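# Two robots carry a wooden block from office to lab

## Task

Robot r1 begins inside the office and r2 in the corridor that links the office and the lab. Move the wooden block that sits on the office bench onto the lab bench. The office door is locked, but its service window onto the corridor is open, so the block can be passed through it. The lab door can only be pushed open while someone keeps the release button on the office wall pressed. At the finish the lab door must be closed, the block must be let go with both robots moved away from it, and nothing may count as done if a robot is the only thing keeping it in place. A robot that falls over or is left leaning means failure.

## Robot and tools

Robots: r1 and r2 are identical Hello Robot Stretch 4 units, about 1.6 m tall. Each has an omni-wheel base (rim within 0.23 m of the base origin), a lift on a mast, an arm that telescopes straight forward, a three-joint wrist (yaw, pitch, roll) and a two-finger gripper. Each carries four cameras: <name>_head_camera, <name>_head_left_camera, <name>_head_right_camera and <name>_wrist_camera.

Frames: each robot reports in its own base frame, origin on the floor below the base centre, x ahead, y to the left, z up. hand_pose is a point between the open fingertips in that frame; its printed value may be slightly wrong. base_odometry is measured from where the base stood at the scene's start and counts wheel turns only, so slipping looks like travel. Heading grows to the left, from -3.142 to 3.142. The robots cannot see each other's frames; only images, lidar_m and wrist_depth_mm reveal their relative positions.

execute_actions: argument "actions" is a list holding one action (or empty, which just reports state and images). The action is an object keyed by "r1" and/or "r2". Per robot you may give "base", "joints", or both, plus optional "pace" and "contact_limits"; alternatively "end_of_arm" by itself. All motions in one action start together.
- base: exactly one relative move from where the base last measured itself. {"translate_m": d} drives straight, forward positive, -2 to 2 m. {"strafe_m": d} slides sideways, left positive, -2 to 2 m. {"rotate_rad": d} turns in place, counter-clockwise (left) positive, -3.2 to 3.2 rad.
- joints: absolute targets by name. lift_m 0 to 1.2 m; arm_m 0 to 0.55 m (extension); wrist_yaw_rad -1.134 to 4.276 (0 ahead, positive left, 3.14 folded back, over 3.4 the arm may block it); wrist_pitch_rad -1.117 to 4.259 (0 level, 1.57 pointing down); wrist_roll_rad -1.117 to 4.259 (0 fingers level, positive turns clockwise seen from behind); gripper_m -0.038 to 0.141 m, the fingertip gap (below 0 they squeeze each other). Out-of-range joint targets are clipped and flagged; other bad values or unknown keys reject the whole call.
- pace: "slow", "default", "fast", "max" (base up to 0.1/0.3/0.4/0.6 m/s and 1/2/3/4 rad/s; slower when lift is high).
- contact_limits: {"arm_m": v}, v from 0 (gentlest) to 0.75 (firmest), default 0.5; the arm stops when it pushes that hard.
- end_of_arm: "enable_torque" revives wrist/gripper motors that shut off.
- cameras: list of camera names, ["all"] or null for all, [] for none.
No action runs beyond 15 s. A robot or part left out of an action may keep pushing toward its previous target. If a result reports a stop, later motion calls in that same reply are skipped.

wait: {"seconds": 0 to 10}; nothing new is commanded, returns state and images.
zoom_image: {"camera": name, "region": [x0, y0, x1, y1]} in pixels of that camera's latest full image, top-left origin, at most 504 by 504.
read_manual: {"section": "licences"}; only licence texts, no motion.
finished_scene: {"scene": n}; ends the scene for good and reports success. The goal must already hold and remain stable.

Result lines: base_status and joint_status give how each motion ended: "done" (for the base this just means wheels turned as told), "off_target", "contact_stop_at_<key>" (blocked; that part goes slack, a slack lift may sink, slack wheels may roll), "limit_stop_at_<name>" (built-in limit; limit_stop_at_tilt means leaning over 6 degrees, lift/arm/wheels slack until upright; limit_stop_at_own_body means the wrist or arm nearly hit the robot, often with pitch below -0.2 and roll out of -0.4..4), "time_out", "torque_fault" (wrist motor overloaded and limp until enable_torque). on_its_own lists unrequested behaviour; "held at" is the target held, not the position. turned_by_wheels vs turned_by_imu differing by over about 0.1 rad signals a bump or slip and a heading error of roughly their difference. base_tilt gives forward/right lean in degrees, with a fixed offset up to 1.5. motor_effort is percent of maximum, positive toward larger joint values, peak in brackets; wheel efforts positive turn the base right. lidar_m: 12 distances in metres, 30-degree sectors, first straight ahead then counter-clockwise (4th left, 7th behind, 10th right); "-" means nothing seen or closer than 0.25 m; it sees table tops and the other robot but can miss glass and thin legs. wrist_depth_mm: 7x7 grid of depths, 100 to 2000 mm, from top left.

Gripping: command gripper_m below the object's width; tighter squeezes harder and pulls the object inward. The reading and "done" don't prove a grasp; look for a change in gripper effort. Raise the lift if fingertips jam on a surface. To unfold at the start, send lift_m 0.4 with wrist_yaw_rad 0.

Hazards: never let two robots press together; once bases touch, even millimetres more is a hard press, and nothing in the state reports contact. Equal commands can differ by about 3 cm per metre between robots. Turning or driving with over 1 kg held and arm_m above 0.2 can tip the robot, especially at fast paces; strong steady pushes with a high gripper can too. Avoid dropping the block, slamming, or hard shoves. Loose objects may get brief random nudges.

Each tool is called after "Call:" as a command line: name --argument value for each argument, lists and objects as JSON in quotes; but a table of rows of numbers goes row by row, as --pt "numbers of a row", without its own name.

## Session

Call:
execute_actions --actions '[]'

Scene clock: 0.00 s.
r1.base_odometry: x=+0.000 y=+0.000 heading=+0.000 (m, m, rad; r1's odometry frame)
r1.turned_by_wheels: +0.000 (rad since the last result)
r1.turned_by_imu: +0.000 (rad since the last result)
r1.base_tilt: forward=+0.4 right=+0.4 (deg)
r1.lidar_m: 0.87 1.09 2.18 1.91 1.19 1.22 1.57 1.23 1.04 1.07 0.97 0.88
r1.base_status: not commanded
r1.joint_positions: lift_m=+0.233 arm_m=-0.001 wrist_yaw_rad=+3.174 wrist_pitch_rad=-0.010 wrist_roll_rad=+0.008 gripper_m=+0.057
r1.joint_status: not commanded
r1.motor_effort: lift_m=+19 arm_m=-1 wrist_yaw_rad=+0 wrist_pitch_rad=-7 wrist_roll_rad=+0 gripper_m=-3 wheel_0=+0 wheel_1=-1 wheel_2=+0 (%)
r1.hand_pose: x=-0.1213 y=+0.0779 z=+0.4141 quat_wxyz=(-0.016, +0.005, +0.004, +1.000) (m; r1's base frame)
r1.wrist_depth_mm: - - 135 - - - - / - - 135 - - - - / - 111 137 - - - - / 144 141 251 - - - - / 208 1499 1756 - - - - / 209 1281 1138 171 199 1397 1430 / 211 866 976 - 1008 891 960
r2.base_odometry: x=+0.000 y=+0.000 heading=+0.000 (m, m, rad; r2's odometry frame)
r2.turned_by_wheels: +0.000 (rad since the last result)
r2.turned_by_imu: +0.000 (rad since the last result)
r2.base_tilt: forward=+0.6 right=-0.7 (deg)
r2.lidar_m: 1.00 1.01 0.85 0.75 0.76 0.69 0.62 0.71 0.93 1.68 1.32 1.08
r2.base_status: not commanded
r2.joint_positions: lift_m=+0.213 arm_m=-0.001 wrist_yaw_rad=+3.061 wrist_pitch_rad=-0.011 wrist_roll_rad=-0.011 gripper_m=+0.057
r2.joint_status: not commanded
r2.motor_effort: lift_m=+19 arm_m=+0 wrist_yaw_rad=+0 wrist_pitch_rad=-5 wrist_roll_rad=+0 gripper_m=-5 wheel_0=+0 wheel_1=-1 wheel_2=+0 (%)
r2.hand_pose: x=-0.1101 y=+0.1105 z=+0.3943 quat_wxyz=(+0.041, +0.006, -0.006, +0.999) (m; r2's base frame)
r2.wrist_depth_mm: - 147 878 831 866 878 854 / - 146 854 831 854 891 854 / - 132 216 820 842 891 866 / 112 145 266 809 831 878 866 / 144 809 854 809 854 878 854 / 788 820 831 798 820 878 854 / 788 798 820 778 809 878 842
pictures: r1_head_camera, r1_head_left_camera, r1_head_right_camera, r1_wrist_camera, r2_head_camera, r2_head_left_camera, r2_head_right_camera, r2_wrist_camera
Images, in order (width x height): r1_head_camera 420x560, r1_head_left_camera 420x672, r1_head_right_camera 420x672, r1_wrist_camera 616x392, r2_head_camera 420x560, r2_head_left_camera 420x672, r2_head_right_camera 420x672, r2_wrist_camera 616x392.

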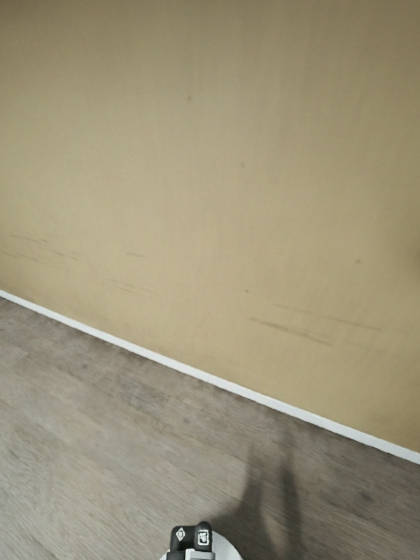

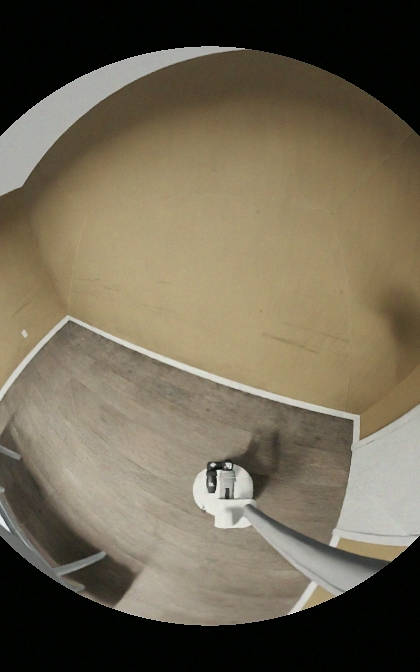

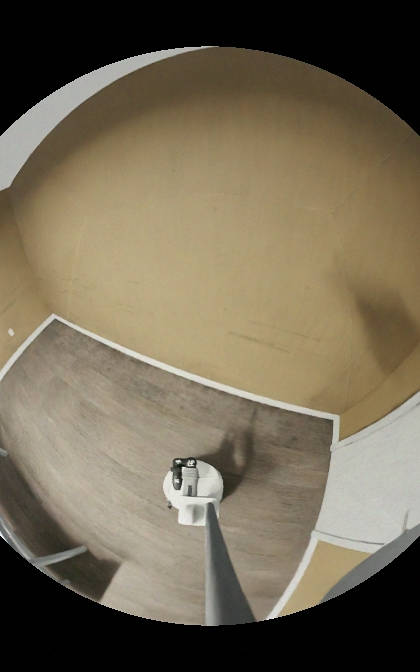

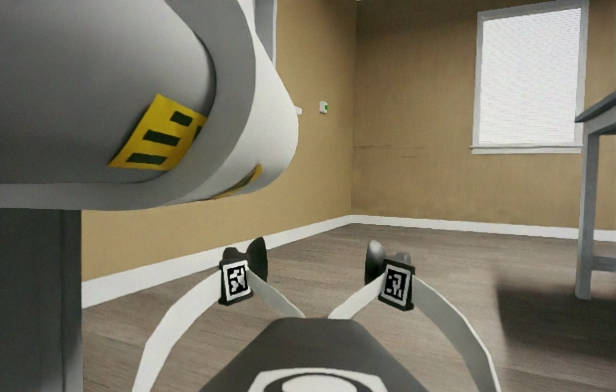

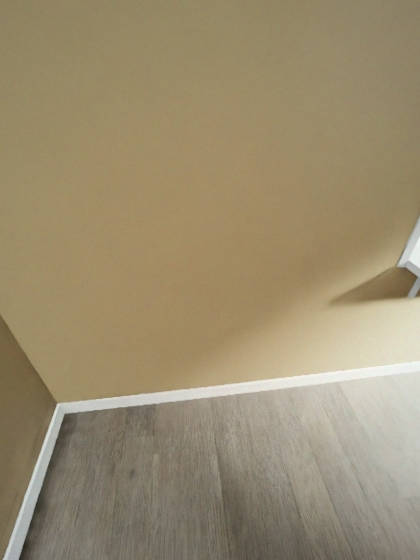

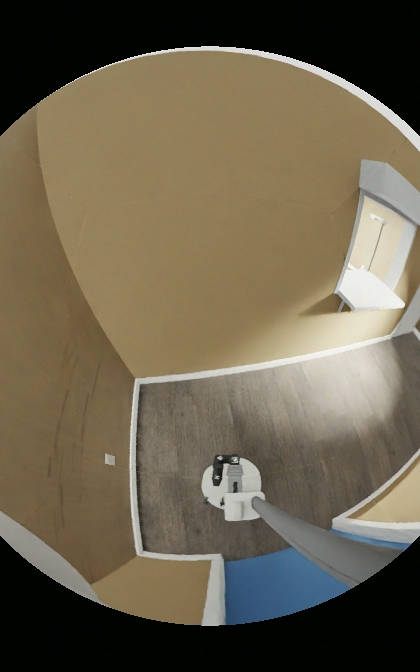

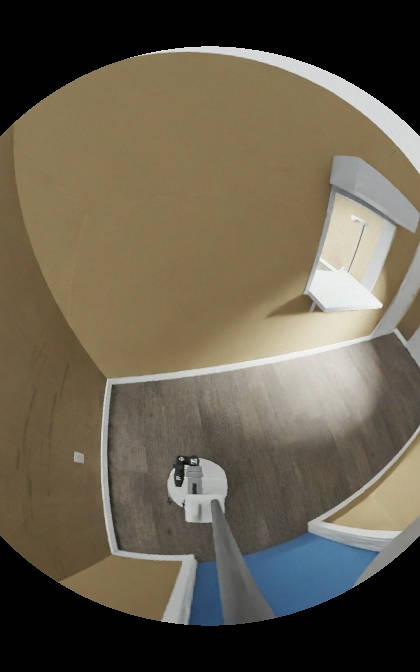

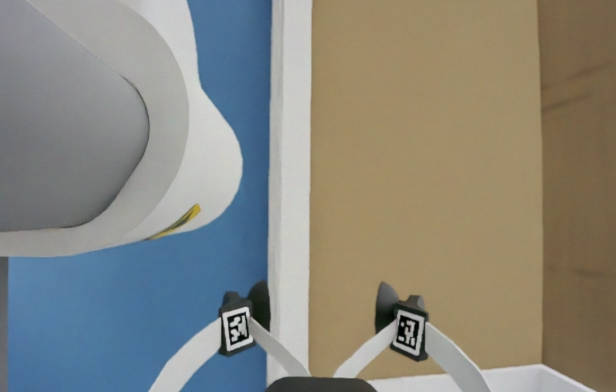

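Call:
execute_actions --actions '[{"r1":{"base":{"rotate_rad":2.3},"joints":{"lift_m":0.9,"wrist_yaw_rad":0,"gripper_m":0.12}},"r2":{"base":{"rotate_rad":-1.45},"joints":{"lift_m":0.9,"wrist_yaw_rad":0,"gripper_m":0.12}}}]' --cameras '["r1_head_camera","r1_head_left_camera","r1_wrist_camera","r2_head_left_camera"]'

Scene clock: 13.43 s.
r1.base_odometry: x=+0.000 y=+0.000 heading=+2.300 (m, m, rad; r1's odometry frame)
r1.turned_by_wheels: +2.300 (rad since the last result)
r1.turned_by_imu: +2.340 (rad since the last result)
r1.base_tilt: forward=+0.4 right=+0.3 (deg)
r1.lidar_m: 1.15 3.78 1.41 1.08 1.01 1.13 0.92 0.88 0.93 1.33 3.16 1.49
r1.base_status: done
r1.joint_positions: lift_m=+0.900 arm_m=-0.001 wrist_yaw_rad=+0.001 wrist_pitch_rad=-0.010 wrist_roll_rad=+0.008 gripper_m=+0.120
r1.joint_status: all done
r1.motor_effort: lift_m=+24(29) arm_m=-1(1) wrist_yaw_rad=-3(8) wrist_pitch_rad=-9(7) wrist_roll_rad=-1(0) gripper_m=+2(0) wheel_0=-2(10) wheel_1=-2(8) wheel_2=-1(9) (%)
r1.hand_pose: x=+0.4584 y=-0.0873 z=+1.0808 quat_wxyz=(+1.000, +0.004, -0.005, +0.000) (m; r1's base frame)
r1.wrist_depth_mm: - - - - - - - / - - - - - - - / - - - - - - - / - - - - - - - / - - 1576 1756 1921 1921 - / - - 1661 157 1281 1537 - / - - - - - - -
r2.base_odometry: x=+0.000 y=+0.000 heading=-1.449 (m, m, rad; r2's odometry frame)
r2.turned_by_wheels: -1.449 (rad since the last result)
r2.turned_by_imu: -1.423 (rad since the last result)
r2.base_tilt: forward=+0.6 right=-0.7 (deg)
r2.lidar_m: 2.43 1.30 1.05 1.00 1.02 0.79 0.76 0.79 0.65 0.64 0.71 0.98
r2.base_status: done
r2.joint_positions: lift_m=+0.900 arm_m=-0.001 wrist_yaw_rad=+0.000 wrist_pitch_rad=-0.011 wrist_roll_rad=-0.011 gripper_m=+0.120
r2.joint_status: all done
r2.motor_effort: lift_m=+23(24) arm_m=+0(0) wrist_yaw_rad=-1(8) wrist_pitch_rad=-6(5) wrist_roll_rad=-1(0) gripper_m=+0(1) wheel_0=+4(12) wheel_1=+6(11) wheel_2=+5(11) (%)
r2.hand_pose: x=+0.4589 y=-0.0873 z=+1.0812 quat_wxyz=(+1.000, -0.005, -0.006, +0.000) (m; r2's base frame)
r2.wrist_depth_mm: 1397 - - - - 1336 878 / 1808 - - - - 1308 904 / - - - - - 1336 904 / - - - - - 1366 904 / 1808 - - - - 1336 904 / 1576 - - - - 1060 891 / 1576 - - - - 1118 891
pictures: r1_head_camera, r1_head_left_camera, r1_wrist_camera, r2_head_left_camera
Images, in order (width x height): r1_head_camera 420x560, r1_head_left_camera 420x672, r1_wrist_camera 616x392, r2_head_left_camera 420x672.

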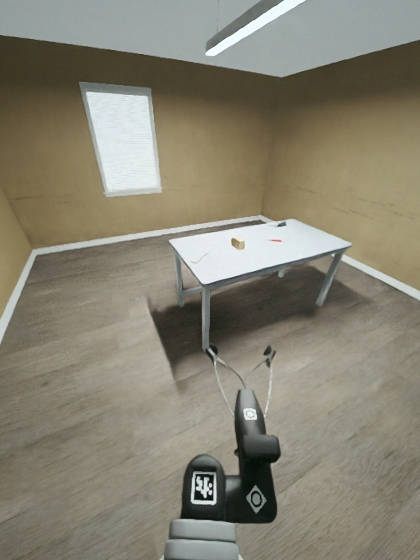

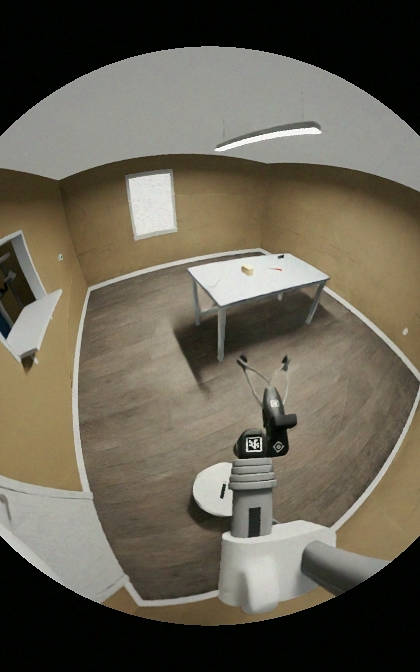

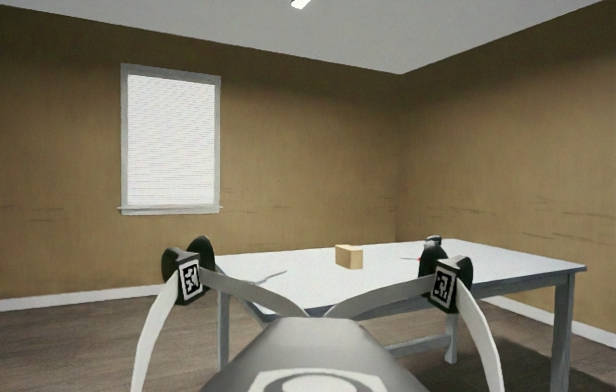

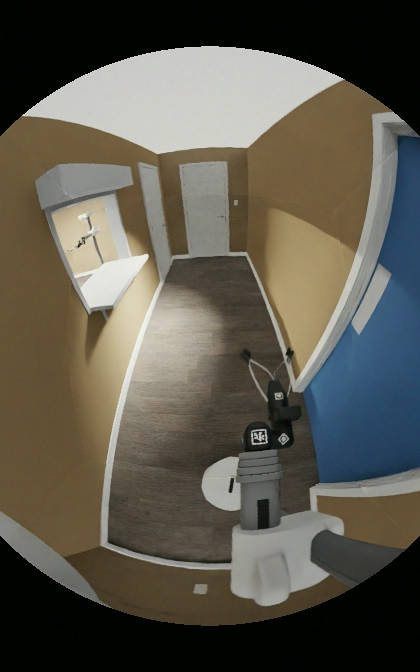

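Call:
execute_actions --actions '[{"r1":{"base":{"rotate_rad":0.5}},"r2":{"base":{"translate_m":1.1}}}]' --cameras '[]'

Call:
execute_actions --actions '[{"r1":{"base":{"strafe_m":-0.9}},"r2":{"base":{"rotate_rad":1.57}}}]' --cameras '[]'

Call:
execute_actions --actions '[{"r1":{"base":{"translate_m":0.6},"joints":{"lift_m":0.72}}}]' --cameras '["r1_head_camera","r1_wrist_camera","r2_head_camera"]'

Scene clock: 36.00 s.
r1.base_odometry: x=+0.000 y=+0.000 heading=+2.799 (m, m, rad; r1's odometry frame)
r1.turned_by_wheels: +0.499 (rad since the last result)
r1.turned_by_imu: +0.508 (rad since the last result)
r1.base_tilt: forward=+0.4 right=+0.4 (deg)
r1.lidar_m: 3.76 1.42 1.14 1.03 1.13 0.92 0.86 0.92 1.28 3.15 1.53 1.17
r1.base_status: done
r1.joint_positions: lift_m=+0.900 arm_m=-0.001 wrist_yaw_rad=+0.000 wrist_pitch_rad=-0.010 wrist_roll_rad=+0.008 gripper_m=+0.120
r1.joint_status: not commanded
r1.motor_effort: lift_m=+23(24) arm_m=-1(1) wrist_yaw_rad=-2(2) wrist_pitch_rad=-7(7) wrist_roll_rad=+0(1) gripper_m=+1(0) wheel_0=-3(10) wheel_1=-3(7) wheel_2=-2(8) (%)
r1.hand_pose: x=+0.4584 y=-0.0873 z=+1.0808 quat_wxyz=(+1.000, +0.004, -0.005, +0.000) (m; r1's base frame)
r1.wrist_depth_mm: 1618 - - - - - - / - - - - - - - / - - - - - - - / - - - - - - - / 1499 - - - - - - / 1576 - - 157 - 1008 1098 / 1576 - - - - - 891
r2.base_odometry: x=+0.134 y=-1.092 heading=-1.448 (m, m, rad; r2's odometry frame)
r2.turned_by_wheels: +0.000 (rad since the last result)
r2.turned_by_imu: -0.001 (rad since the last result)
r2.base_tilt: forward=+0.7 right=-0.7 (deg)
r2.lidar_m: 2.38 1.17 0.81 0.78 1.06 1.45 1.82 1.02 0.65 0.58 0.63 0.89
r2.base_status: done
r2.joint_positions: lift_m=+0.900 arm_m=-0.001 wrist_yaw_rad=+0.000 wrist_pitch_rad=-0.011 wrist_roll_rad=-0.011 gripper_m=+0.120
r2.joint_status: not commanded
r2.motor_effort: lift_m=+22(23) arm_m=+0(0) wrist_yaw_rad=-1(2) wrist_pitch_rad=-7(4) wrist_roll_rad=+1(0) gripper_m=-1(1) wheel_0=+3(9) wheel_1=+6(11) wheel_2=-3(13) (%)
r2.hand_pose: x=+0.4589 y=-0.0874 z=+1.0813 quat_wxyz=(+1.000, -0.005, -0.006, +0.000) (m; r2's base frame)
r2.wrist_depth_mm: 1576 - - - - 1308 854 / 1576 - - - - 1281 866 / 1618 - - - - 1336 878 / 1618 - - - - 1281 878 / 1576 - - - - 1255 854 / 1618 - - - - 1042 878 / 1576 - - - - 1098 854
pictures: none
No camera images: the call's "cameras" was empty. Leave "cameras" out to get every camera's image.

Scene clock: 40.33 s.
r1.base_odometry: x=+0.302 y=+0.848 heading=+2.799 (m, m, rad; r1's odometry frame)
r1.turned_by_wheels: +0.000 (rad since the last result)
r1.turned_by_imu: -0.001 (rad since the last result)
r1.base_tilt: forward=+0.4 right=+0.4 (deg)
r1.lidar_m: 1.06 1.08 2.08 1.93 1.27 0.93 0.88 0.94 1.32 2.26 1.52 1.09
r1.base_status: done
r1.joint_positions: lift_m=+0.900 arm_m=-0.001 wrist_yaw_rad=+0.000 wrist_pitch_rad=-0.010 wrist_roll_rad=+0.008 gripper_m=+0.120
r1.joint_status: not commanded
r1.motor_effort: lift_m=+23(23) arm_m=-1(1) wrist_yaw_rad=+0(2) wrist_pitch_rad=-7(8) wrist_roll_rad=+0(0) gripper_m=-1(2) wheel_0=+1(9) wheel_1=-2(11) wheel_2=-1(2) (%)
r1.hand_pose: x=+0.4584 y=-0.0873 z=+1.0808 quat_wxyz=(+1.000, +0.004, -0.005, +0.000) (m; r1's base frame)
r1.wrist_depth_mm: - - - - - - - / - - - - - - - / - - - - - - - / - - - - - - - / - - 1618 - - - - / - - 878 157 904 917 1098 / - - 904 - 891 891 878
r2.base_odometry: x=+0.134 y=-1.092 heading=+0.120 (m, m, rad; r2's odometry frame)
r2.turned_by_wheels: +1.569 (rad since the last result)
r2.turned_by_imu: +1.543 (rad since the last result)
r2.base_tilt: forward=+0.6 right=-0.7 (deg)
r2.lidar_m: 0.76 1.05 1.45 1.85 1.02 0.66 0.60 0.63 0.85 2.32 1.49 0.82
r2.base_status: done
r2.joint_positions: lift_m=+0.900 arm_m=+0.000 wrist_yaw_rad=+0.000 wrist_pitch_rad=-0.011 wrist_roll_rad=-0.011 gripper_m=+0.120
r2.joint_status: not commanded
r2.motor_effort: lift_m=+21(22) arm_m=+0(0) wrist_yaw_rad=-1(1) wrist_pitch_rad=-5(7) wrist_roll_rad=+0(1) gripper_m=+4(3) wheel_0=-4(10) wheel_1=-7(11) wheel_2=-4(12) (%)
r2.hand_pose: x=+0.4589 y=-0.0874 z=+1.0813 quat_wxyz=(+1.000, -0.005, -0.006, +0.000) (m; r2's base frame)
r2.wrist_depth_mm: 842 842 842 - - - - / 831 831 820 - - - - / 820 831 831 - - - - / 831 831 820 - - - - / 831 820 820 - - - - / 820 820 699 854 878 699 854 / 831 831 585 580 574 574 580
pictures: none
No camera images: the call's "cameras" was empty. Leave "cameras" out to get every camera's image.

Scene clock: 43.80 s.
r1.base_odometry: x=-0.263 y=+1.049 heading=+2.799 (m, m, rad; r1's odometry frame)
r1.turned_by_wheels: +0.000 (rad since the last result)
r1.turned_by_imu: -0.003 (rad since the last result)
r1.base_tilt: forward=+0.4 right=+0.4 (deg)
r1.lidar_m: 0.44 0.46 1.85 1.99 2.07 1.56 1.49 1.57 2.16 2.25 0.64 0.47
r1.base_status: done
r1.joint_positions: lift_m=+0.720 arm_m=-0.001 wrist_yaw_rad=+0.000 wrist_pitch_rad=-0.010 wrist_roll_rad=+0.008 gripper_m=+0.120
r1.joint_status: all done
r1.motor_effort: lift_m=+16(22) arm_m=-1(1) wrist_yaw_rad=-1(1) wrist_pitch_rad=-7(7) wrist_roll_rad=+0(0) gripper_m=+1(1) wheel_0=+2(6) wheel_1=+2(10) wheel_2=+0(12) (%)
r1.hand_pose: x=+0.4584 y=-0.0873 z=+0.9014 quat_wxyz=(+1.000, +0.004, -0.005, +0.000) (m; r1's base frame)
r1.wrist_depth_mm: - - - - - - - / - - - - - - - / - - - - - - - / - - - - - - - / - - 809 809 946 991 - / 512 484 459 157 466 466 559 / 362 366 392 - 404 370 384
r2.base_odometry: x=+0.134 y=-1.092 heading=+0.120 (m, m, rad; r2's odometry frame)
r2.turned_by_wheels: +0.000 (rad since the last result)
r2.turned_by_imu: +0.001 (rad since the last result)
r2.base_tilt: forward=+0.6 right=-0.7 (deg)
r2.lidar_m: 0.78 1.06 1.43 1.85 1.02 0.66 0.58 0.64 0.90 2.31 1.47 0.82
r2.base_status: not commanded
r2.joint_positions: lift_m=+0.900 arm_m=+0.000 wrist_yaw_rad=+0.000 wrist_pitch_rad=-0.011 wrist_roll_rad=-0.011 gripper_m=+0.120
r2.joint_status: not commanded
r2.motor_effort: lift_m=+21(21) arm_m=+0(0) wrist_yaw_rad=-1(1) wrist_pitch_rad=-6(5) wrist_roll_rad=+1(0) gripper_m=+0(3) wheel_0=-4(4) wheel_1=-7(6) wheel_2=-4(4) (%)
r2.hand_pose: x=+0.4589 y=-0.0874 z=+1.0813 quat_wxyz=(+1.000, -0.005, -0.006, +0.000) (m; r2's base frame)
r2.wrist_depth_mm: 831 842 831 - - - - / 842 820 842 - - - - / 842 831 820 - - - - / 842 820 820 - - - - / 842 820 820 - - - - / 831 820 699 878 854 699 842 / 820 831 585 574 580 574 569
pictures: r1_head_camera, r1_wrist_camera, r2_head_camera
Images, in order (width x height): r1_head_camera 420x560, r1_wrist_camera 616x392, r2_head_camera 420x560.

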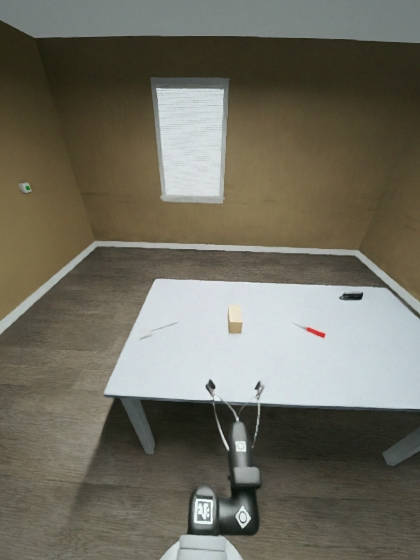

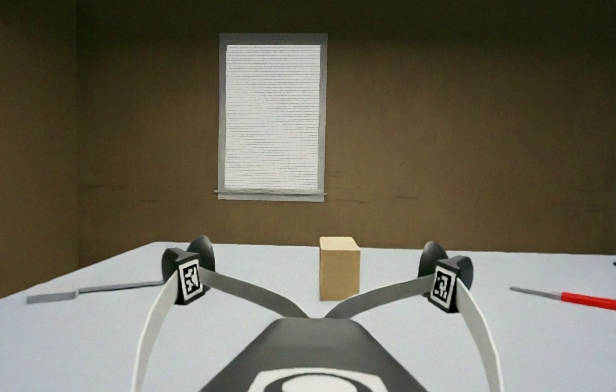

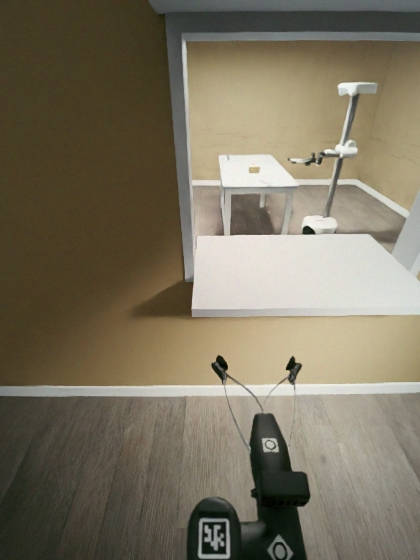

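Call:
execute_actions --actions '[{"r1":{"base":{"strafe_m":-0.03},"joints":{"lift_m":0.625,"arm_m":0.2}},"r2":{"base":{"strafe_m":-0.1}}}]' --cameras '["r1_head_camera","r1_wrist_camera"]'

Scene clock: 51.80 s.
r1.base_odometry: x=-0.253 y=+1.077 heading=+2.799 (m, m, rad; r1's odometry frame)
r1.turned_by_wheels: +0.000 (rad since the last result)
r1.turned_by_imu: +0.025 (rad since the last result)
r1.base_tilt: forward=+0.4 right=+0.4 (deg)
r1.lidar_m: 0.44 0.47 1.86 1.99 2.05 1.56 1.47 1.58 2.23 2.24 0.63 0.49
r1.base_status: done
r1.joint_positions: lift_m=+0.626 arm_m=+0.175 wrist_yaw_rad=-0.007 wrist_pitch_rad=-0.008 wrist_roll_rad=+0.008 gripper_m=+0.120
r1.joint_status: arm_m contact_stop (moved +0.176 of +0.201); the others done
r1.on_its_own: arm_m is slack since a contact_stop (your +0.200 is given up); wrist_yaw_rad is at rest, and its effort (+20) is outside its rest range (-13 to +13)
r1.motor_effort: lift_m=+18(17) arm_m=+0(26) wrist_yaw_rad=+20(68) wrist_pitch_rad=-13(27) wrist_roll_rad=+0(2) gripper_m=-3(0) wheel_0=-1(8) wheel_1=+0(13) wheel_2=-5(16) (%)
r1.hand_pose: x=+0.6334 y=-0.0894 z=+0.8062 quat_wxyz=(+1.000, +0.004, -0.004, -0.003) (m; r1's base frame)
r1.wrist_depth_mm: - - - - - - - / - - - - - - - / - - - - - - - / - - - - - - - / 421 433 389 392 404 477 484 / 251 236 223 157 225 229 272 / 177 178 191 - 197 181 188
r2.base_odometry: x=+0.146 y=-1.191 heading=+0.120 (m, m, rad; r2's odometry frame)
r2.turned_by_wheels: +0.000 (rad since the last result)
r2.turned_by_imu: +0.001 (rad since the last result)
r2.base_tilt: forward=+0.6 right=-0.7 (deg)
r2.lidar_m: 0.77 1.06 1.43 1.94 1.02 0.66 0.60 0.62 0.86 2.30 1.49 0.83
r2.base_status: done
r2.joint_positions: lift_m=+0.900 arm_m=+0.000 wrist_yaw_rad=+0.000 wrist_pitch_rad=-0.011 wrist_roll_rad=-0.011 gripper_m=+0.120
r2.joint_status: not commanded
r2.motor_effort: lift_m=+21(21) arm_m=+0(0) wrist_yaw_rad=+0(1) wrist_pitch_rad=-8(6) wrist_roll_rad=+1(0) gripper_m=-2(3) wheel_0=+2(8) wheel_1=-6(15) wheel_2=+0(3) (%)
r2.hand_pose: x=+0.4589 y=-0.0874 z=+1.0813 quat_wxyz=(+1.000, -0.005, -0.006, +0.000) (m; r2's base frame)
r2.wrist_depth_mm: 842 854 - - - - - / 831 842 - - - - - / 842 842 - - - - - / 831 831 - - - - - / 820 820 - - - - - / 831 831 691 866 854 699 866 / 820 820 585 574 574 574 580
pictures: r1_head_camera, r1_wrist_camera
Images, in order (width x height): r1_head_camera 420x560, r1_wrist_camera 616x392.

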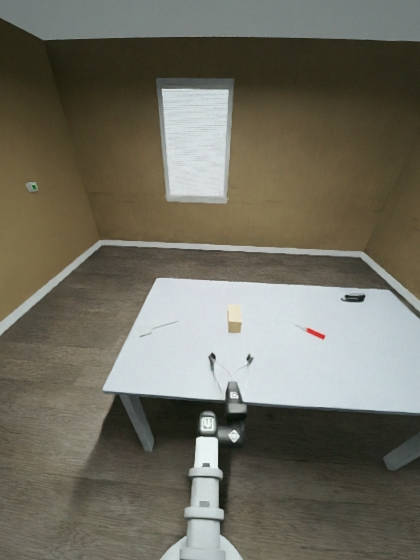

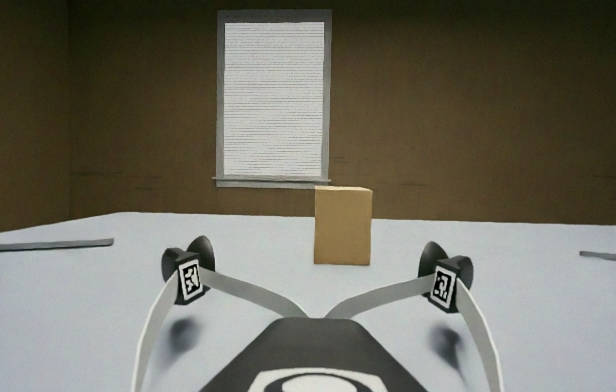

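Wrist hits table edge; raise and pitch down.

Call:
execute_actions --actions '[{"r1":{"base":{"strafe_m":-0.03},"joints":{"lift_m":0.72,"arm_m":0.15,"wrist_pitch_rad":0.3}}}]' --cameras '[]'

Call:
execute_actions --actions '[{"r1":{"joints":{"arm_m":0.42}}}]' --cameras '["r1_head_camera","r1_wrist_camera"]'

Scene clock: 61.70 s.
r1.base_odometry: x=-0.243 y=+1.105 heading=+2.799 (m, m, rad; r1's odometry frame)
r1.turned_by_wheels: +0.000 (rad since the last result)
r1.turned_by_imu: +0.001 (rad since the last result)
r1.base_tilt: forward=+0.4 right=+0.4 (deg)
r1.lidar_m: 0.46 0.48 1.90 2.04 2.08 1.55 1.47 1.57 2.24 2.21 0.65 0.49
r1.base_status: done
r1.joint_positions: lift_m=+0.720 arm_m=+0.151 wrist_yaw_rad=+0.000 wrist_pitch_rad=+0.302 wrist_roll_rad=+0.008 gripper_m=+0.120
r1.joint_status: all done
r1.motor_effort: lift_m=+25(27) arm_m=-6(14) wrist_yaw_rad=+2(39) wrist_pitch_rad=-7(88) wrist_roll_rad=+0(1) gripper_m=-1(1) wheel_0=+3(8) wheel_1=-1(8) wheel_2=+2(9) (%)
r1.hand_pose: x=+0.5974 y=-0.0873 z=+0.8121 quat_wxyz=(+0.989, +0.004, +0.150, +0.000) (m; r1's base frame)
r1.wrist_depth_mm: - - - - - - - / - - - - - - - / - 768 778 477 798 820 - / 459 466 466 424 480 480 480 / 329 332 315 336 338 340 342 / 257 248 238 157 241 243 264 / 211 212 220 - 223 211 216
r2.base_odometry: x=+0.146 y=-1.191 heading=+0.120 (m, m, rad; r2's odometry frame)
r2.turned_by_wheels: +0.000 (rad since the last result)
r2.turned_by_imu: +0.001 (rad since the last result)
r2.base_tilt: forward=+0.6 right=-0.7 (deg)
r2.lidar_m: 0.76 1.05 1.44 1.93 1.03 0.66 0.60 0.64 0.88 2.28 1.47 0.82
r2.base_status: not commanded
r2.joint_positions: lift_m=+0.900 arm_m=+0.000 wrist_yaw_rad=+0.000 wrist_pitch_rad=-0.011 wrist_roll_rad=-0.011 gripper_m=+0.120
r2.joint_status: not commanded
r2.motor_effort: lift_m=+21(21) arm_m=+0(0) wrist_yaw_rad=-1(1) wrist_pitch_rad=-5(5) wrist_roll_rad=+0(1) gripper_m=+0(1) wheel_0=+2(2) wheel_1=-6(6) wheel_2=+0(0) (%)
r2.hand_pose: x=+0.4589 y=-0.0874 z=+1.0813 quat_wxyz=(+1.000, -0.005, -0.006, +0.000) (m; r2's base frame)
r2.wrist_depth_mm: 842 831 - - - - - / 831 831 - - - - - / 831 842 - - - - - / 820 842 - - - - - / 831 831 - - - - - / 820 820 707 854 878 699 866 / 831 820 585 580 580 574 574
pictures: none
No camera images: the call's "cameras" was empty. Leave "cameras" out to get every camera's image.

Scene clock: 63.63 s.
r1.base_odometry: x=-0.243 y=+1.105 heading=+2.799 (m, m, rad; r1's odometry frame)
r1.turned_by_wheels: +0.000 (rad since the last result)
r1.turned_by_imu: +0.000 (rad since the last result)
r1.base_tilt: forward=+0.4 right=+0.4 (deg)
r1.lidar_m: 0.45 0.47 1.91 2.01 2.09 1.55 1.48 1.58 2.21 2.23 0.64 0.48
r1.base_status: not commanded
r1.joint_positions: lift_m=+0.720 arm_m=+0.419 wrist_yaw_rad=+0.000 wrist_pitch_rad=+0.302 wrist_roll_rad=+0.008 gripper_m=+0.120
r1.joint_status: all done
r1.motor_effort: lift_m=+24(24) arm_m=+6(9) wrist_yaw_rad=-1(2) wrist_pitch_rad=-9(8) wrist_roll_rad=-1(1) gripper_m=+1(0) wheel_0=+3(3) wheel_1=-1(1) wheel_2=+1(1) (%)
r1.hand_pose: x=+0.8652 y=-0.0874 z=+0.8120 quat_wxyz=(+0.989, +0.004, +0.151, -0.001) (m; r1's base frame)
r1.wrist_depth_mm: - - - - - - - / - - - - - - - / - - - - - - - / 455 462 466 242 473 480 480 / 329 330 315 173 317 338 342 / 255 247 237 161 202 240 264 / 209 210 220 - 220 213 215
r2.base_odometry: x=+0.146 y=-1.191 heading=+0.120 (m, m, rad; r2's odometry frame)
r2.turned_by_wheels: +0.000 (rad since the last result)
r2.turned_by_imu: +0.000 (rad since the last result)
r2.base_tilt: forward=+0.6 right=-0.7 (deg)
r2.lidar_m: 0.78 1.03 1.43 1.92 1.03 0.64 0.60 0.64 0.87 2.33 1.50 0.81
r2.base_status: not commanded
r2.joint_positions: lift_m=+0.900 arm_m=+0.000 wrist_yaw_rad=+0.000 wrist_pitch_rad=-0.011 wrist_roll_rad=-0.011 gripper_m=+0.120
r2.joint_status: not commanded
r2.motor_effort: lift_m=+21(21) arm_m=+0(0) wrist_yaw_rad=-1(1) wrist_pitch_rad=-6(8) wrist_roll_rad=-1(1) gripper_m=+1(0) wheel_0=+2(2) wheel_1=-6(6) wheel_2=+0(0) (%)
r2.hand_pose: x=+0.4589 y=-0.0874 z=+1.0813 quat_wxyz=(+1.000, -0.005, -0.006, +0.000) (m; r2's base frame)
r2.wrist_depth_mm: 842 831 - - - - - / 842 842 - - - - - / 842 831 - - - - - / 831 842 - - - - - / 842 820 - - - - - / 820 820 699 866 866 699 866 / 820 809 580 580 580 574 574
pictures: r1_head_camera, r1_wrist_camera
Images, in order (width x height): r1_head_camera 420x560, r1_wrist_camera 616x392.

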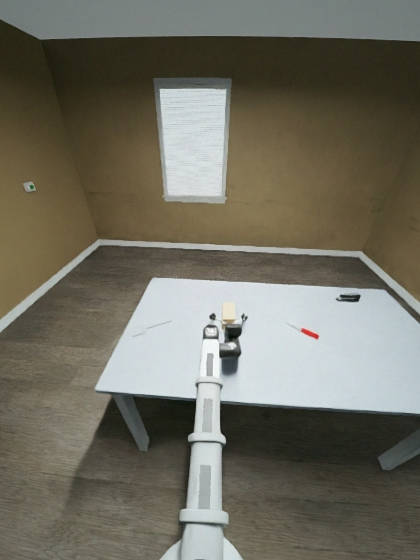

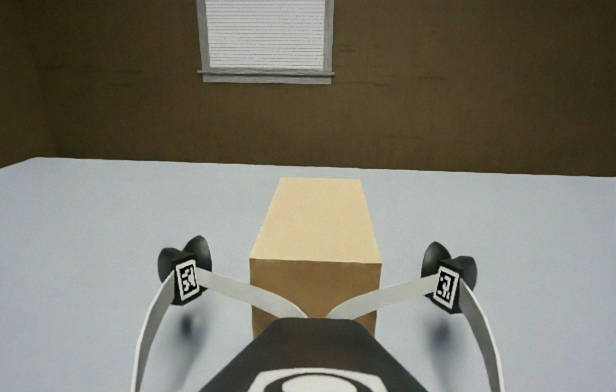

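Call:
execute_actions --actions '[{"r1":{"joints":{"gripper_m":0.01}}}]' --cameras '[]'

Call:
execute_actions --actions '[{"r1":{"joints":{"lift_m":1.0}}}]' --cameras '[]'

Call:
execute_actions --actions '[{"r1":{"base":{"rotate_rad":1.57},"joints":{"arm_m":0.0}}}]' --cameras '[]'

Call:
execute_actions --actions '[{"r1":{"base":{"translate_m":0.9}}}]' --cameras '["r1_head_camera","r1_wrist_camera","r2_head_camera"]'

Scene clock: 73.83 s.
r1.base_odometry: x=-0.243 y=+1.105 heading=+2.799 (m, m, rad; r1's odometry frame)
r1.turned_by_wheels: +0.000 (rad since the last result)
r1.turned_by_imu: +0.000 (rad since the last result)
r1.base_tilt: forward=+0.4 right=+0.4 (deg)
r1.lidar_m: 0.44 0.44 1.89 2.04 2.08 1.53 1.48 1.60 2.21 2.22 0.64 0.48
r1.base_status: not commanded
r1.joint_positions: lift_m=+0.720 arm_m=+0.419 wrist_yaw_rad=+0.000 wrist_pitch_rad=+0.305 wrist_roll_rad=+0.008 gripper_m=+0.010
r1.joint_status: all done
r1.motor_effort: lift_m=+24(24) arm_m=+6(6) wrist_yaw_rad=+2(1) wrist_pitch_rad=-14(17) wrist_roll_rad=+0(1) gripper_m=-19(21) wheel_0=+3(3) wheel_1=-1(1) wheel_2=+2(1) (%)
r1.hand_pose: x=+0.8650 y=-0.0874 z=+0.8112 quat_wxyz=(+0.988, +0.004, +0.152, -0.001) (m; r1's base frame)
r1.wrist_depth_mm: - - - - - - - / - - - - - - - / - - - - - - - / 449 455 455 230 462 466 473 / 324 325 307 163 297 334 336 / 252 242 187 161 182 237 260 / 207 206 216 - 219 204 212
r2.base_odometry: x=+0.146 y=-1.191 heading=+0.120 (m, m, rad; r2's odometry frame)
r2.turned_by_wheels: +0.000 (rad since the last result)
r2.turned_by_imu: +0.001 (rad since the last result)
r2.base_tilt: forward=+0.6 right=-0.7 (deg)
r2.lidar_m: 0.78 1.03 1.47 1.90 1.04 0.64 0.59 0.64 0.90 2.30 1.48 0.84
r2.base_status: not commanded
r2.joint_positions: lift_m=+0.900 arm_m=+0.000 wrist_yaw_rad=+0.000 wrist_pitch_rad=-0.011 wrist_roll_rad=-0.011 gripper_m=+0.120
r2.joint_status: not commanded
r2.motor_effort: lift_m=+21(21) arm_m=+0(0) wrist_yaw_rad=+0(0) wrist_pitch_rad=-6(6) wrist_roll_rad=+0(1) gripper_m=-1(1) wheel_0=+1(2) wheel_1=-6(6) wheel_2=+0(0) (%)
r2.hand_pose: x=+0.4589 y=-0.0874 z=+1.0813 quat_wxyz=(+1.000, -0.005, -0.006, +0.000) (m; r2's base frame)
r2.wrist_depth_mm: 842 842 - - - - - / 842 831 - - - - - / 831 820 - - - - - / 831 831 - - - - - / 831 831 - - - - - / 820 820 691 854 854 691 842 / 820 820 580 574 574 580 574
pictures: none
No camera images: the call's "cameras" was empty. Leave "cameras" out to get every camera's image.

Scene clock: 76.03 s.
r1.base_odometry: x=-0.243 y=+1.105 heading=+2.799 (m, m, rad; r1's odometry frame)
r1.turned_by_wheels: +0.000 (rad since the last result)
r1.turned_by_imu: +0.000 (rad since the last result)
r1.base_tilt: forward=+0.4 right=+0.3 (deg)
r1.lidar_m: 0.43 0.48 1.88 2.02 2.07 1.56 1.48 1.58 2.25 2.20 0.63 0.49
r1.base_status: not commanded
r1.joint_positions: lift_m=+1.000 arm_m=+0.419 wrist_yaw_rad=+0.000 wrist_pitch_rad=+0.305 wrist_roll_rad=+0.008 gripper_m=+0.010
r1.joint_status: all done
r1.motor_effort: lift_m=+25(26) arm_m=+6(6) wrist_yaw_rad=-1(2) wrist_pitch_rad=-16(14) wrist_roll_rad=+0(0) gripper_m=-22(21) wheel_0=+3(3) wheel_1=-1(1) wheel_2=+1(1) (%)
r1.hand_pose: x=+0.8650 y=-0.0874 z=+1.0911 quat_wxyz=(+0.988, +0.004, +0.152, -0.001) (m; r1's base frame)
r1.wrist_depth_mm: - - - - - - - / - - - - - - - / - - - - - - - / - - - 230 - - - / - - - 163 - - - / 1808 654 186 161 182 640 1983 / 554 564 585 - 591 549 569
r2.base_odometry: x=+0.146 y=-1.191 heading=+0.120 (m, m, rad; r2's odometry frame)
r2.turned_by_wheels: +0.000 (rad since the last result)
r2.turned_by_imu: +0.001 (rad since the last result)
r2.base_tilt: forward=+0.6 right=-0.7 (deg)
r2.lidar_m: 0.78 1.04 1.44 1.93 1.03 0.66 0.61 0.63 0.86 2.32 1.49 0.81
r2.base_status: not commanded
r2.joint_positions: lift_m=+0.900 arm_m=+0.000 wrist_yaw_rad=+0.000 wrist_pitch_rad=-0.011 wrist_roll_rad=-0.011 gripper_m=+0.120
r2.joint_status: not commanded
r2.motor_effort: lift_m=+21(21) arm_m=+0(0) wrist_yaw_rad=-1(1) wrist_pitch_rad=-4(8) wrist_roll_rad=+1(0) gripper_m=-1(1) wheel_0=+1(2) wheel_1=-6(7) wheel_2=+0(0) (%)
r2.hand_pose: x=+0.4589 y=-0.0874 z=+1.0813 quat_wxyz=(+1.000, -0.005, -0.006, +0.000) (m; r2's base frame)
r2.wrist_depth_mm: 842 842 - - - - - / 842 842 - - - - - / 842 842 - - - - - / 831 842 - - - - - / 831 820 - - - - - / 831 820 699 866 854 699 854 / 831 820 585 580 580 580 574
pictures: none
No camera images: the call's "cameras" was empty. Leave "cameras" out to get every camera's image.

Scene clock: 78.37 s.
r1.base_odometry: x=-0.243 y=+1.105 heading=-1.915 (m, m, rad; r1's odometry frame)
r1.turned_by_wheels: +1.569 (rad since the last result)
r1.turned_by_imu: +1.597 (rad since the last result)
r1.base_tilt: forward=+0.4 right=+0.4 (deg)
r1.lidar_m: 2.02 2.10 1.55 1.48 1.59 2.20 2.21 0.68 0.47 0.42 0.46 1.89
r1.base_status: done
r1.joint_positions: lift_m=+1.000 arm_m=+0.001 wrist_yaw_rad=+0.000 wrist_pitch_rad=+0.305 wrist_roll_rad=+0.008 gripper_m=+0.010
r1.joint_status: all done
r1.motor_effort: lift_m=+24(25) arm_m=-6(9) wrist_yaw_rad=-2(5) wrist_pitch_rad=-16(16) wrist_roll_rad=+1(0) gripper_m=-19(19) wheel_0=-3(7) wheel_1=-4(6) wheel_2=-3(7) (%)
r1.hand_pose: x=+0.4471 y=-0.0873 z=+1.0911 quat_wxyz=(+0.988, +0.004, +0.152, +0.000) (m; r1's base frame)
r1.wrist_depth_mm: 1808 1708 1708 1661 1661 - - / 1863 1863 1756 1756 1756 - - / 1921 1921 1863 1863 1921 1756 1863 / - - 1983 229 1983 1921 1921 / - - - 163 - 1983 - / 1921 1708 186 161 182 1863 1921 / 1537 1576 1618 - 1618 1537 1537
r2.base_odometry: x=+0.146 y=-1.191 heading=+0.120 (m, m, rad; r2's odometry frame)
r2.turned_by_wheels: +0.000 (rad since the last result)
r2.turned_by_imu: +0.001 (rad since the last result)
r2.base_tilt: forward=+0.6 right=-0.7 (deg)
r2.lidar_m: 0.79 1.05 1.42 1.93 1.00 0.66 0.60 0.64 0.87 2.32 1.50 0.80
r2.base_status: not commanded
r2.joint_positions: lift_m=+0.900 arm_m=+0.000 wrist_yaw_rad=+0.000 wrist_pitch_rad=-0.011 wrist_roll_rad=-0.011 gripper_m=+0.120
r2.joint_status: not commanded
r2.motor_effort: lift_m=+21(21) arm_m=+0(0) wrist_yaw_rad=-1(2) wrist_pitch_rad=-5(4) wrist_roll_rad=+1(0) gripper_m=-1(2) wheel_0=+1(2) wheel_1=-7(7) wheel_2=+0(1) (%)
r2.hand_pose: x=+0.4589 y=-0.0874 z=+1.0813 quat_wxyz=(+1.000, -0.005, -0.006, +0.000) (m; r2's base frame)
r2.wrist_depth_mm: 842 842 - - - - - / 842 842 - - - - - / 831 820 - - - - - / 831 831 - - - - - / 831 831 - - - - - / 820 820 699 854 866 707 842 / 831 809 585 580 574 574 574
pictures: none
No camera images: the call's "cameras" was empty. Leave "cameras" out to get every camera's image.

Scene clock: 82.87 s.
r1.base_odometry: x=-0.546 y=+0.258 heading=-1.915 (m, m, rad; r1's odometry frame)
r1.turned_by_wheels: +0.000 (rad since the last result)
r1.turned_by_imu: -0.005 (rad since the last result)
r1.base_tilt: forward=+0.4 right=+0.4 (deg)
r1.lidar_m: 1.12 1.15 1.51 1.47 1.53 2.18 1.90 0.69 0.66 3.20 1.28 1.07
r1.base_status: done
r1.joint_positions: lift_m=+1.000 arm_m=+0.001 wrist_yaw_rad=+0.000 wrist_pitch_rad=+0.305 wrist_roll_rad=+0.008 gripper_m=+0.010
r1.joint_status: not commanded
r1.motor_effort: lift_m=+24(25) arm_m=-6(6) wrist_yaw_rad=-2(0) wrist_pitch_rad=-17(17) wrist_roll_rad=+0(0) gripper_m=-20(19) wheel_0=+2(6) wheel_1=+3(8) wheel_2=+0(10) (%)
r1.hand_pose: x=+0.4471 y=-0.0873 z=+1.0911 quat_wxyz=(+0.988, +0.004, +0.152, +0.000) (m; r1's base frame)
r1.wrist_depth_mm: 866 842 854 866 842 831 - / 917 917 904 891 878 854 1983 / 991 960 960 960 917 904 - / 1042 1008 1025 231 960 976 854 / 1118 1098 1042 163 1008 1025 991 / 1182 1138 186 161 182 1060 1078 / 1281 1255 1205 - 1182 1160 1138
r2.base_odometry: x=+0.146 y=-1.191 heading=+0.120 (m, m, rad; r2's odometry frame)
r2.turned_by_wheels: +0.000 (rad since the last result)
r2.turned_by_imu: +0.001 (rad since the last result)
r2.base_tilt: forward=+0.6 right=-0.7 (deg)
r2.lidar_m: 0.78 1.04 1.45 1.94 1.05 0.65 0.59 0.63 0.87 2.34 1.50 0.83
r2.base_status: not commanded
r2.joint_positions: lift_m=+0.900 arm_m=+0.000 wrist_yaw_rad=+0.000 wrist_pitch_rad=-0.011 wrist_roll_rad=-0.011 gripper_m=+0.120
r2.joint_status: not commanded
r2.motor_effort: lift_m=+21(21) arm_m=+0(0) wrist_yaw_rad=+0(0) wrist_pitch_rad=-7(3) wrist_roll_rad=-1(1) gripper_m=-2(3) wheel_0=+1(1) wheel_1=-6(6) wheel_2=+0(0) (%)
r2.hand_pose: x=+0.4589 y=-0.0874 z=+1.0813 quat_wxyz=(+1.000, -0.005, -0.006, +0.000) (m; r2's base frame)
r2.wrist_depth_mm: 854 842 - - - - - / 831 831 - - - - - / 820 831 - - - - - / 831 831 - - - - - / 842 820 - - - - - / 820 820 699 854 866 699 854 / 809 820 585 580 580 574 580
pictures: r1_head_camera, r1_wrist_camera, r2_head_camera
Images, in order (width x height): r1_head_camera 420x560, r1_wrist_camera 616x392, r2_head_camera 420x560.

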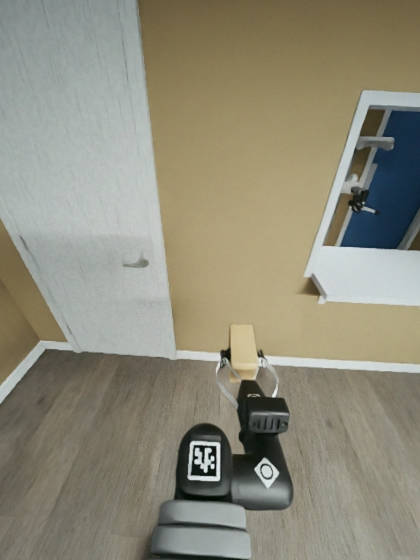

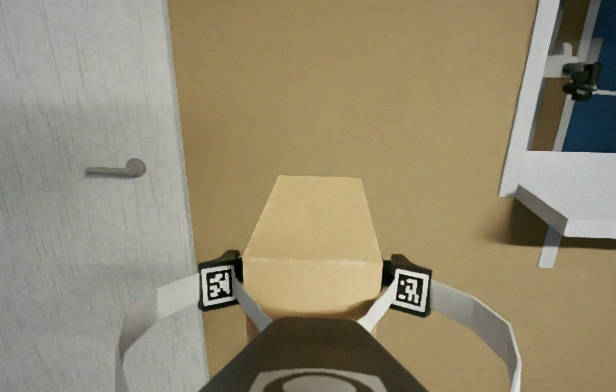

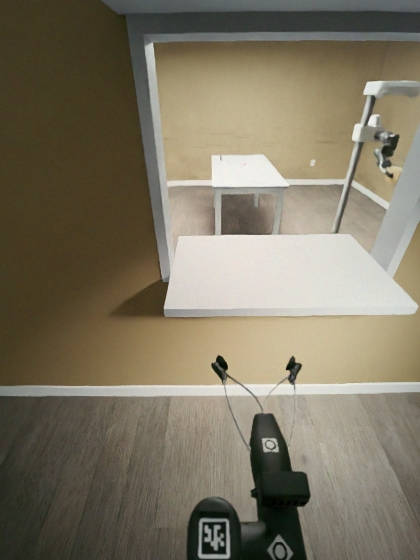

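Call:
execute_actions --actions '[{"r1":{"base":{"strafe_m":-0.65},"joints":{"lift_m":1.1}}}]' --cameras '[]'

Call:
execute_actions --actions '[{"r1":{"base":{"translate_m":0.3},"joints":{"arm_m":0.4}}}]' --cameras '["r1_head_camera","r1_wrist_camera","r2_head_camera","r2_wrist_camera"]'

Scene clock: 96.27 s.
r1.base_odometry: x=-1.158 y=+0.477 heading=-1.914 (m, m, rad; r1's odometry frame)
r1.turned_by_wheels: +0.000 (rad since the last result)
r1.turned_by_imu: -0.001 (rad since the last result)
r1.base_tilt: forward=+0.4 right=+0.4 (deg)
r1.lidar_m: 0.88 1.17 1.58 2.10 2.24 0.50 0.42 0.46 0.69 2.56 1.57 0.93
r1.base_status: done
r1.joint_positions: lift_m=+1.100 arm_m=+0.001 wrist_yaw_rad=+0.000 wrist_pitch_rad=+0.305 wrist_roll_rad=+0.008 gripper_m=+0.010
r1.joint_status: all done
r1.motor_effort: lift_m=+25(26) arm_m=-6(6) wrist_yaw_rad=-1(3) wrist_pitch_rad=-15(15) wrist_roll_rad=+0(0) gripper_m=-18(19) wheel_0=+2(9) wheel_1=+0(15) wheel_2=-1(1) (%)
r1.hand_pose: x=+0.4471 y=-0.0874 z=+1.1911 quat_wxyz=(+0.988, +0.004, +0.152, -0.001) (m; r1's base frame)
r1.wrist_depth_mm: 878 854 842 - - - - / 931 917 904 - - - - / 960 960 917 - - - - / 1025 1025 991 229 1118 1138 1078 / 1098 1078 1025 163 768 809 798 / 1205 1138 186 161 182 1025 1042 / 1281 1255 1205 - 1138 1160 1118
r2.base_odometry: x=+0.146 y=-1.191 heading=+0.120 (m, m, rad; r2's odometry frame)
r2.turned_by_wheels: +0.000 (rad since the last result)
r2.turned_by_imu: +0.002 (rad since the last result)
r2.base_tilt: forward=+0.6 right=-0.7 (deg)
r2.lidar_m: 0.78 1.07 1.43 1.95 1.01 0.64 0.59 0.63 0.89 2.32 1.49 0.85
r2.base_status: not commanded
r2.joint_positions: lift_m=+0.900 arm_m=+0.000 wrist_yaw_rad=+0.000 wrist_pitch_rad=-0.011 wrist_roll_rad=-0.011 gripper_m=+0.120
r2.joint_status: not commanded
r2.motor_effort: lift_m=+21(21) arm_m=+0(0) wrist_yaw_rad=+0(1) wrist_pitch_rad=-3(5) wrist_roll_rad=+1(0) gripper_m=-2(4) wheel_0=+2(2) wheel_1=-7(6) wheel_2=+0(0) (%)
r2.hand_pose: x=+0.4589 y=-0.0874 z=+1.0813 quat_wxyz=(+1.000, -0.005, -0.006, +0.000) (m; r2's base frame)
r2.wrist_depth_mm: 831 842 - - - - - / 831 831 - - - - - / 842 831 - - - - - / 831 820 - - - - - / 831 842 - - - - - / 809 820 699 854 854 691 854 / 831 831 580 580 574 580 569
pictures: none
No camera images: the call's "cameras" was empty. Leave "cameras" out to get every camera's image.

Scene clock: 98.73 s.
r1.base_odometry: x=-1.259 y=+0.195 heading=-1.914 (m, m, rad; r1's odometry frame)
r1.turned_by_wheels: +0.000 (rad since the last result)
r1.turned_by_imu: -0.002 (rad since the last result)
r1.base_tilt: forward=+0.4 right=+0.4 (deg)
r1.lidar_m: 0.56 0.87 1.22 2.09 2.18 3.07 0.73 0.80 2.67 2.59 0.83 0.65
r1.base_status: done
r1.joint_positions: lift_m=+1.100 arm_m=+0.399 wrist_yaw_rad=+0.000 wrist_pitch_rad=+0.305 wrist_roll_rad=+0.008 gripper_m=+0.010
r1.joint_status: all done
r1.motor_effort: lift_m=+24(25) arm_m=+5(3) wrist_yaw_rad=-1(2) wrist_pitch_rad=-15(13) wrist_roll_rad=+0(1) gripper_m=-21(21) wheel_0=+1(9) wheel_1=+2(10) wheel_2=+0(11) (%)
r1.hand_pose: x=+0.8451 y=-0.0874 z=+1.1911 quat_wxyz=(+0.988, +0.004, +0.152, -0.001) (m; r1's base frame)
r1.wrist_depth_mm: 208 298 1863 1863 1756 1808 1808 / 210 301 1983 1983 1921 1366 1921 / 214 303 - - - 1397 - / 226 309 - 230 - - - / 240 310 - 163 1661 - - / 257 265 186 161 182 564 621 / 281 319 512 - 521 488 504
r2.base_odometry: x=+0.146 y=-1.191 heading=+0.120 (m, m, rad; r2's odometry frame)
r2.turned_by_wheels: +0.000 (rad since the last result)
r2.turned_by_imu: +0.001 (rad since the last result)
r2.base_tilt: forward=+0.6 right=-0.7 (deg)
r2.lidar_m: 0.79 1.06 1.45 1.95 1.03 0.64 0.61 0.65 0.85 2.32 1.50 0.85
r2.base_status: not commanded
r2.joint_positions: lift_m=+0.900 arm_m=+0.000 wrist_yaw_rad=+0.000 wrist_pitch_rad=-0.011 wrist_roll_rad=-0.011 gripper_m=+0.120
r2.joint_status: not commanded
r2.motor_effort: lift_m=+21(21) arm_m=+0(0) wrist_yaw_rad=-1(0) wrist_pitch_rad=-6(5) wrist_roll_rad=-1(1) gripper_m=-2(1) wheel_0=+2(1) wheel_1=-6(6) wheel_2=+0(0) (%)
r2.hand_pose: x=+0.4589 y=-0.0874 z=+1.0813 quat_wxyz=(+1.000, -0.005, -0.006, +0.000) (m; r2's base frame)
r2.wrist_depth_mm: 842 831 - - - - - / 842 820 - - - - - / 831 831 - - - - - / 842 820 - - - - - / 831 820 - - - - - / 831 820 699 866 866 699 854 / 820 809 591 580 580 580 580
pictures: r1_head_camera, r1_wrist_camera, r2_head_camera, r2_wrist_camera
Images, in order (width x height): r1_head_camera 420x560, r1_wrist_camera 616x392, r2_head_camera 420x560, r2_wrist_camera 616x392.

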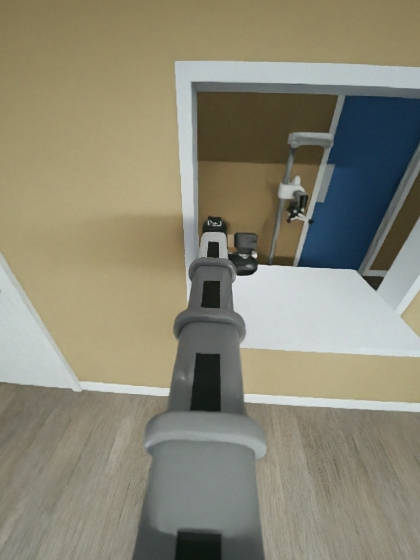

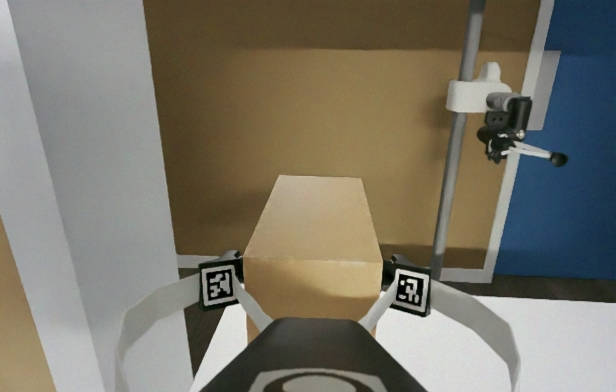

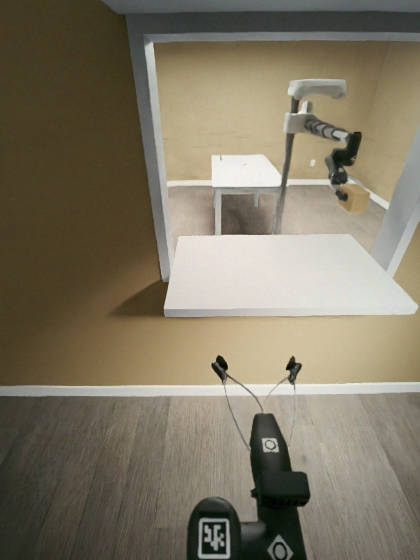

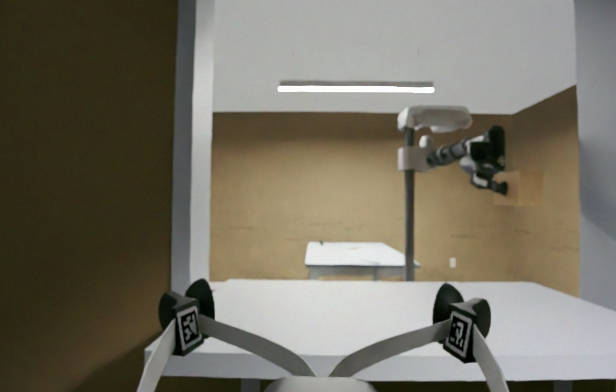

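Call:
execute_actions --actions '[{"r1":{"base":{"strafe_m":-0.25},"joints":{"lift_m":0.97}}}]' --cameras '["r2_head_camera","r2_wrist_camera"]'

Scene clock: 107.67 s.
r1.base_odometry: x=-1.494 y=+0.279 heading=-1.914 (m, m, rad; r1's odometry frame)
r1.turned_by_wheels: +0.000 (rad since the last result)
r1.turned_by_imu: +0.001 (rad since the last result)
r1.base_tilt: forward=+0.4 right=+0.4 (deg)
r1.lidar_m: 0.58 0.62 1.20 2.37 2.47 0.78 0.75 0.78 2.40 2.33 1.14 0.61
r1.base_status: done
r1.joint_positions: lift_m=+0.970 arm_m=+0.399 wrist_yaw_rad=+0.000 wrist_pitch_rad=+0.305 wrist_roll_rad=+0.008 gripper_m=+0.010
r1.joint_status: all done
r1.motor_effort: lift_m=+16(25) arm_m=+5(6) wrist_yaw_rad=-2(1) wrist_pitch_rad=-18(17) wrist_roll_rad=+1(0) gripper_m=-20(20) wheel_0=+2(12) wheel_1=-1(8) wheel_2=+0(1) (%)
r1.hand_pose: x=+0.8451 y=-0.0874 z=+1.0617 quat_wxyz=(+0.988, +0.004, +0.152, -0.001) (m; r1's base frame)
r1.wrist_depth_mm: 1983 1863 1863 1863 1808 1863 1863 / - - 1983 - 1366 1921 1983 / - - - - 1983 - - / - - - 230 - - - / 549 517 496 163 477 530 535 / 404 389 186 161 182 379 410 / 329 332 347 - 349 325 338
r2.base_odometry: x=+0.146 y=-1.191 heading=+0.120 (m, m, rad; r2's odometry frame)
r2.turned_by_wheels: +0.000 (rad since the last result)
r2.turned_by_imu: +0.001 (rad since the last result)
r2.base_tilt: forward=+0.6 right=-0.7 (deg)
r2.lidar_m: 0.77 1.05 1.46 1.95 1.02 0.64 0.59 0.62 0.88 2.30 1.49 0.85
r2.base_status: not commanded
r2.joint_positions: lift_m=+0.900 arm_m=+0.000 wrist_yaw_rad=+0.000 wrist_pitch_rad=-0.011 wrist_roll_rad=-0.011 gripper_m=+0.120
r2.joint_status: not commanded
r2.motor_effort: lift_m=+21(21) arm_m=+0(0) wrist_yaw_rad=+0(1) wrist_pitch_rad=-8(6) wrist_roll_rad=+0(0) gripper_m=-5(6) wheel_0=+1(1) wheel_1=-7(6) wheel_2=+0(0) (%)
r2.hand_pose: x=+0.4589 y=-0.0874 z=+1.0813 quat_wxyz=(+1.000, -0.005, -0.006, +0.000) (m; r2's base frame)
r2.wrist_depth_mm: 842 842 - - - - - / 842 854 - - - - - / 842 820 - - - - - / 842 831 - - 1921 - - / 831 820 - - - - - / 842 820 699 866 854 691 854 / 809 809 591 580 580 580 580
pictures: r2_head_camera, r2_wrist_camera
Images, in order (width x height): r2_head_camera 420x560, r2_wrist_camera 616x392.

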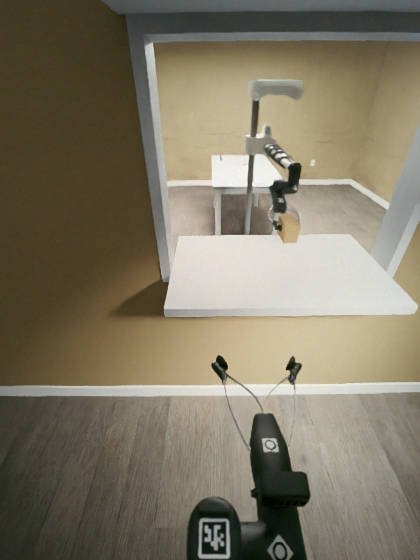

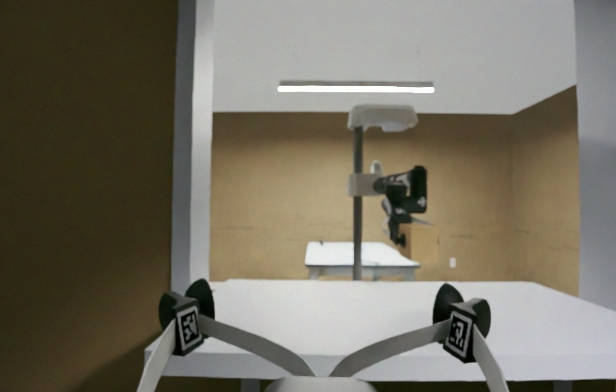

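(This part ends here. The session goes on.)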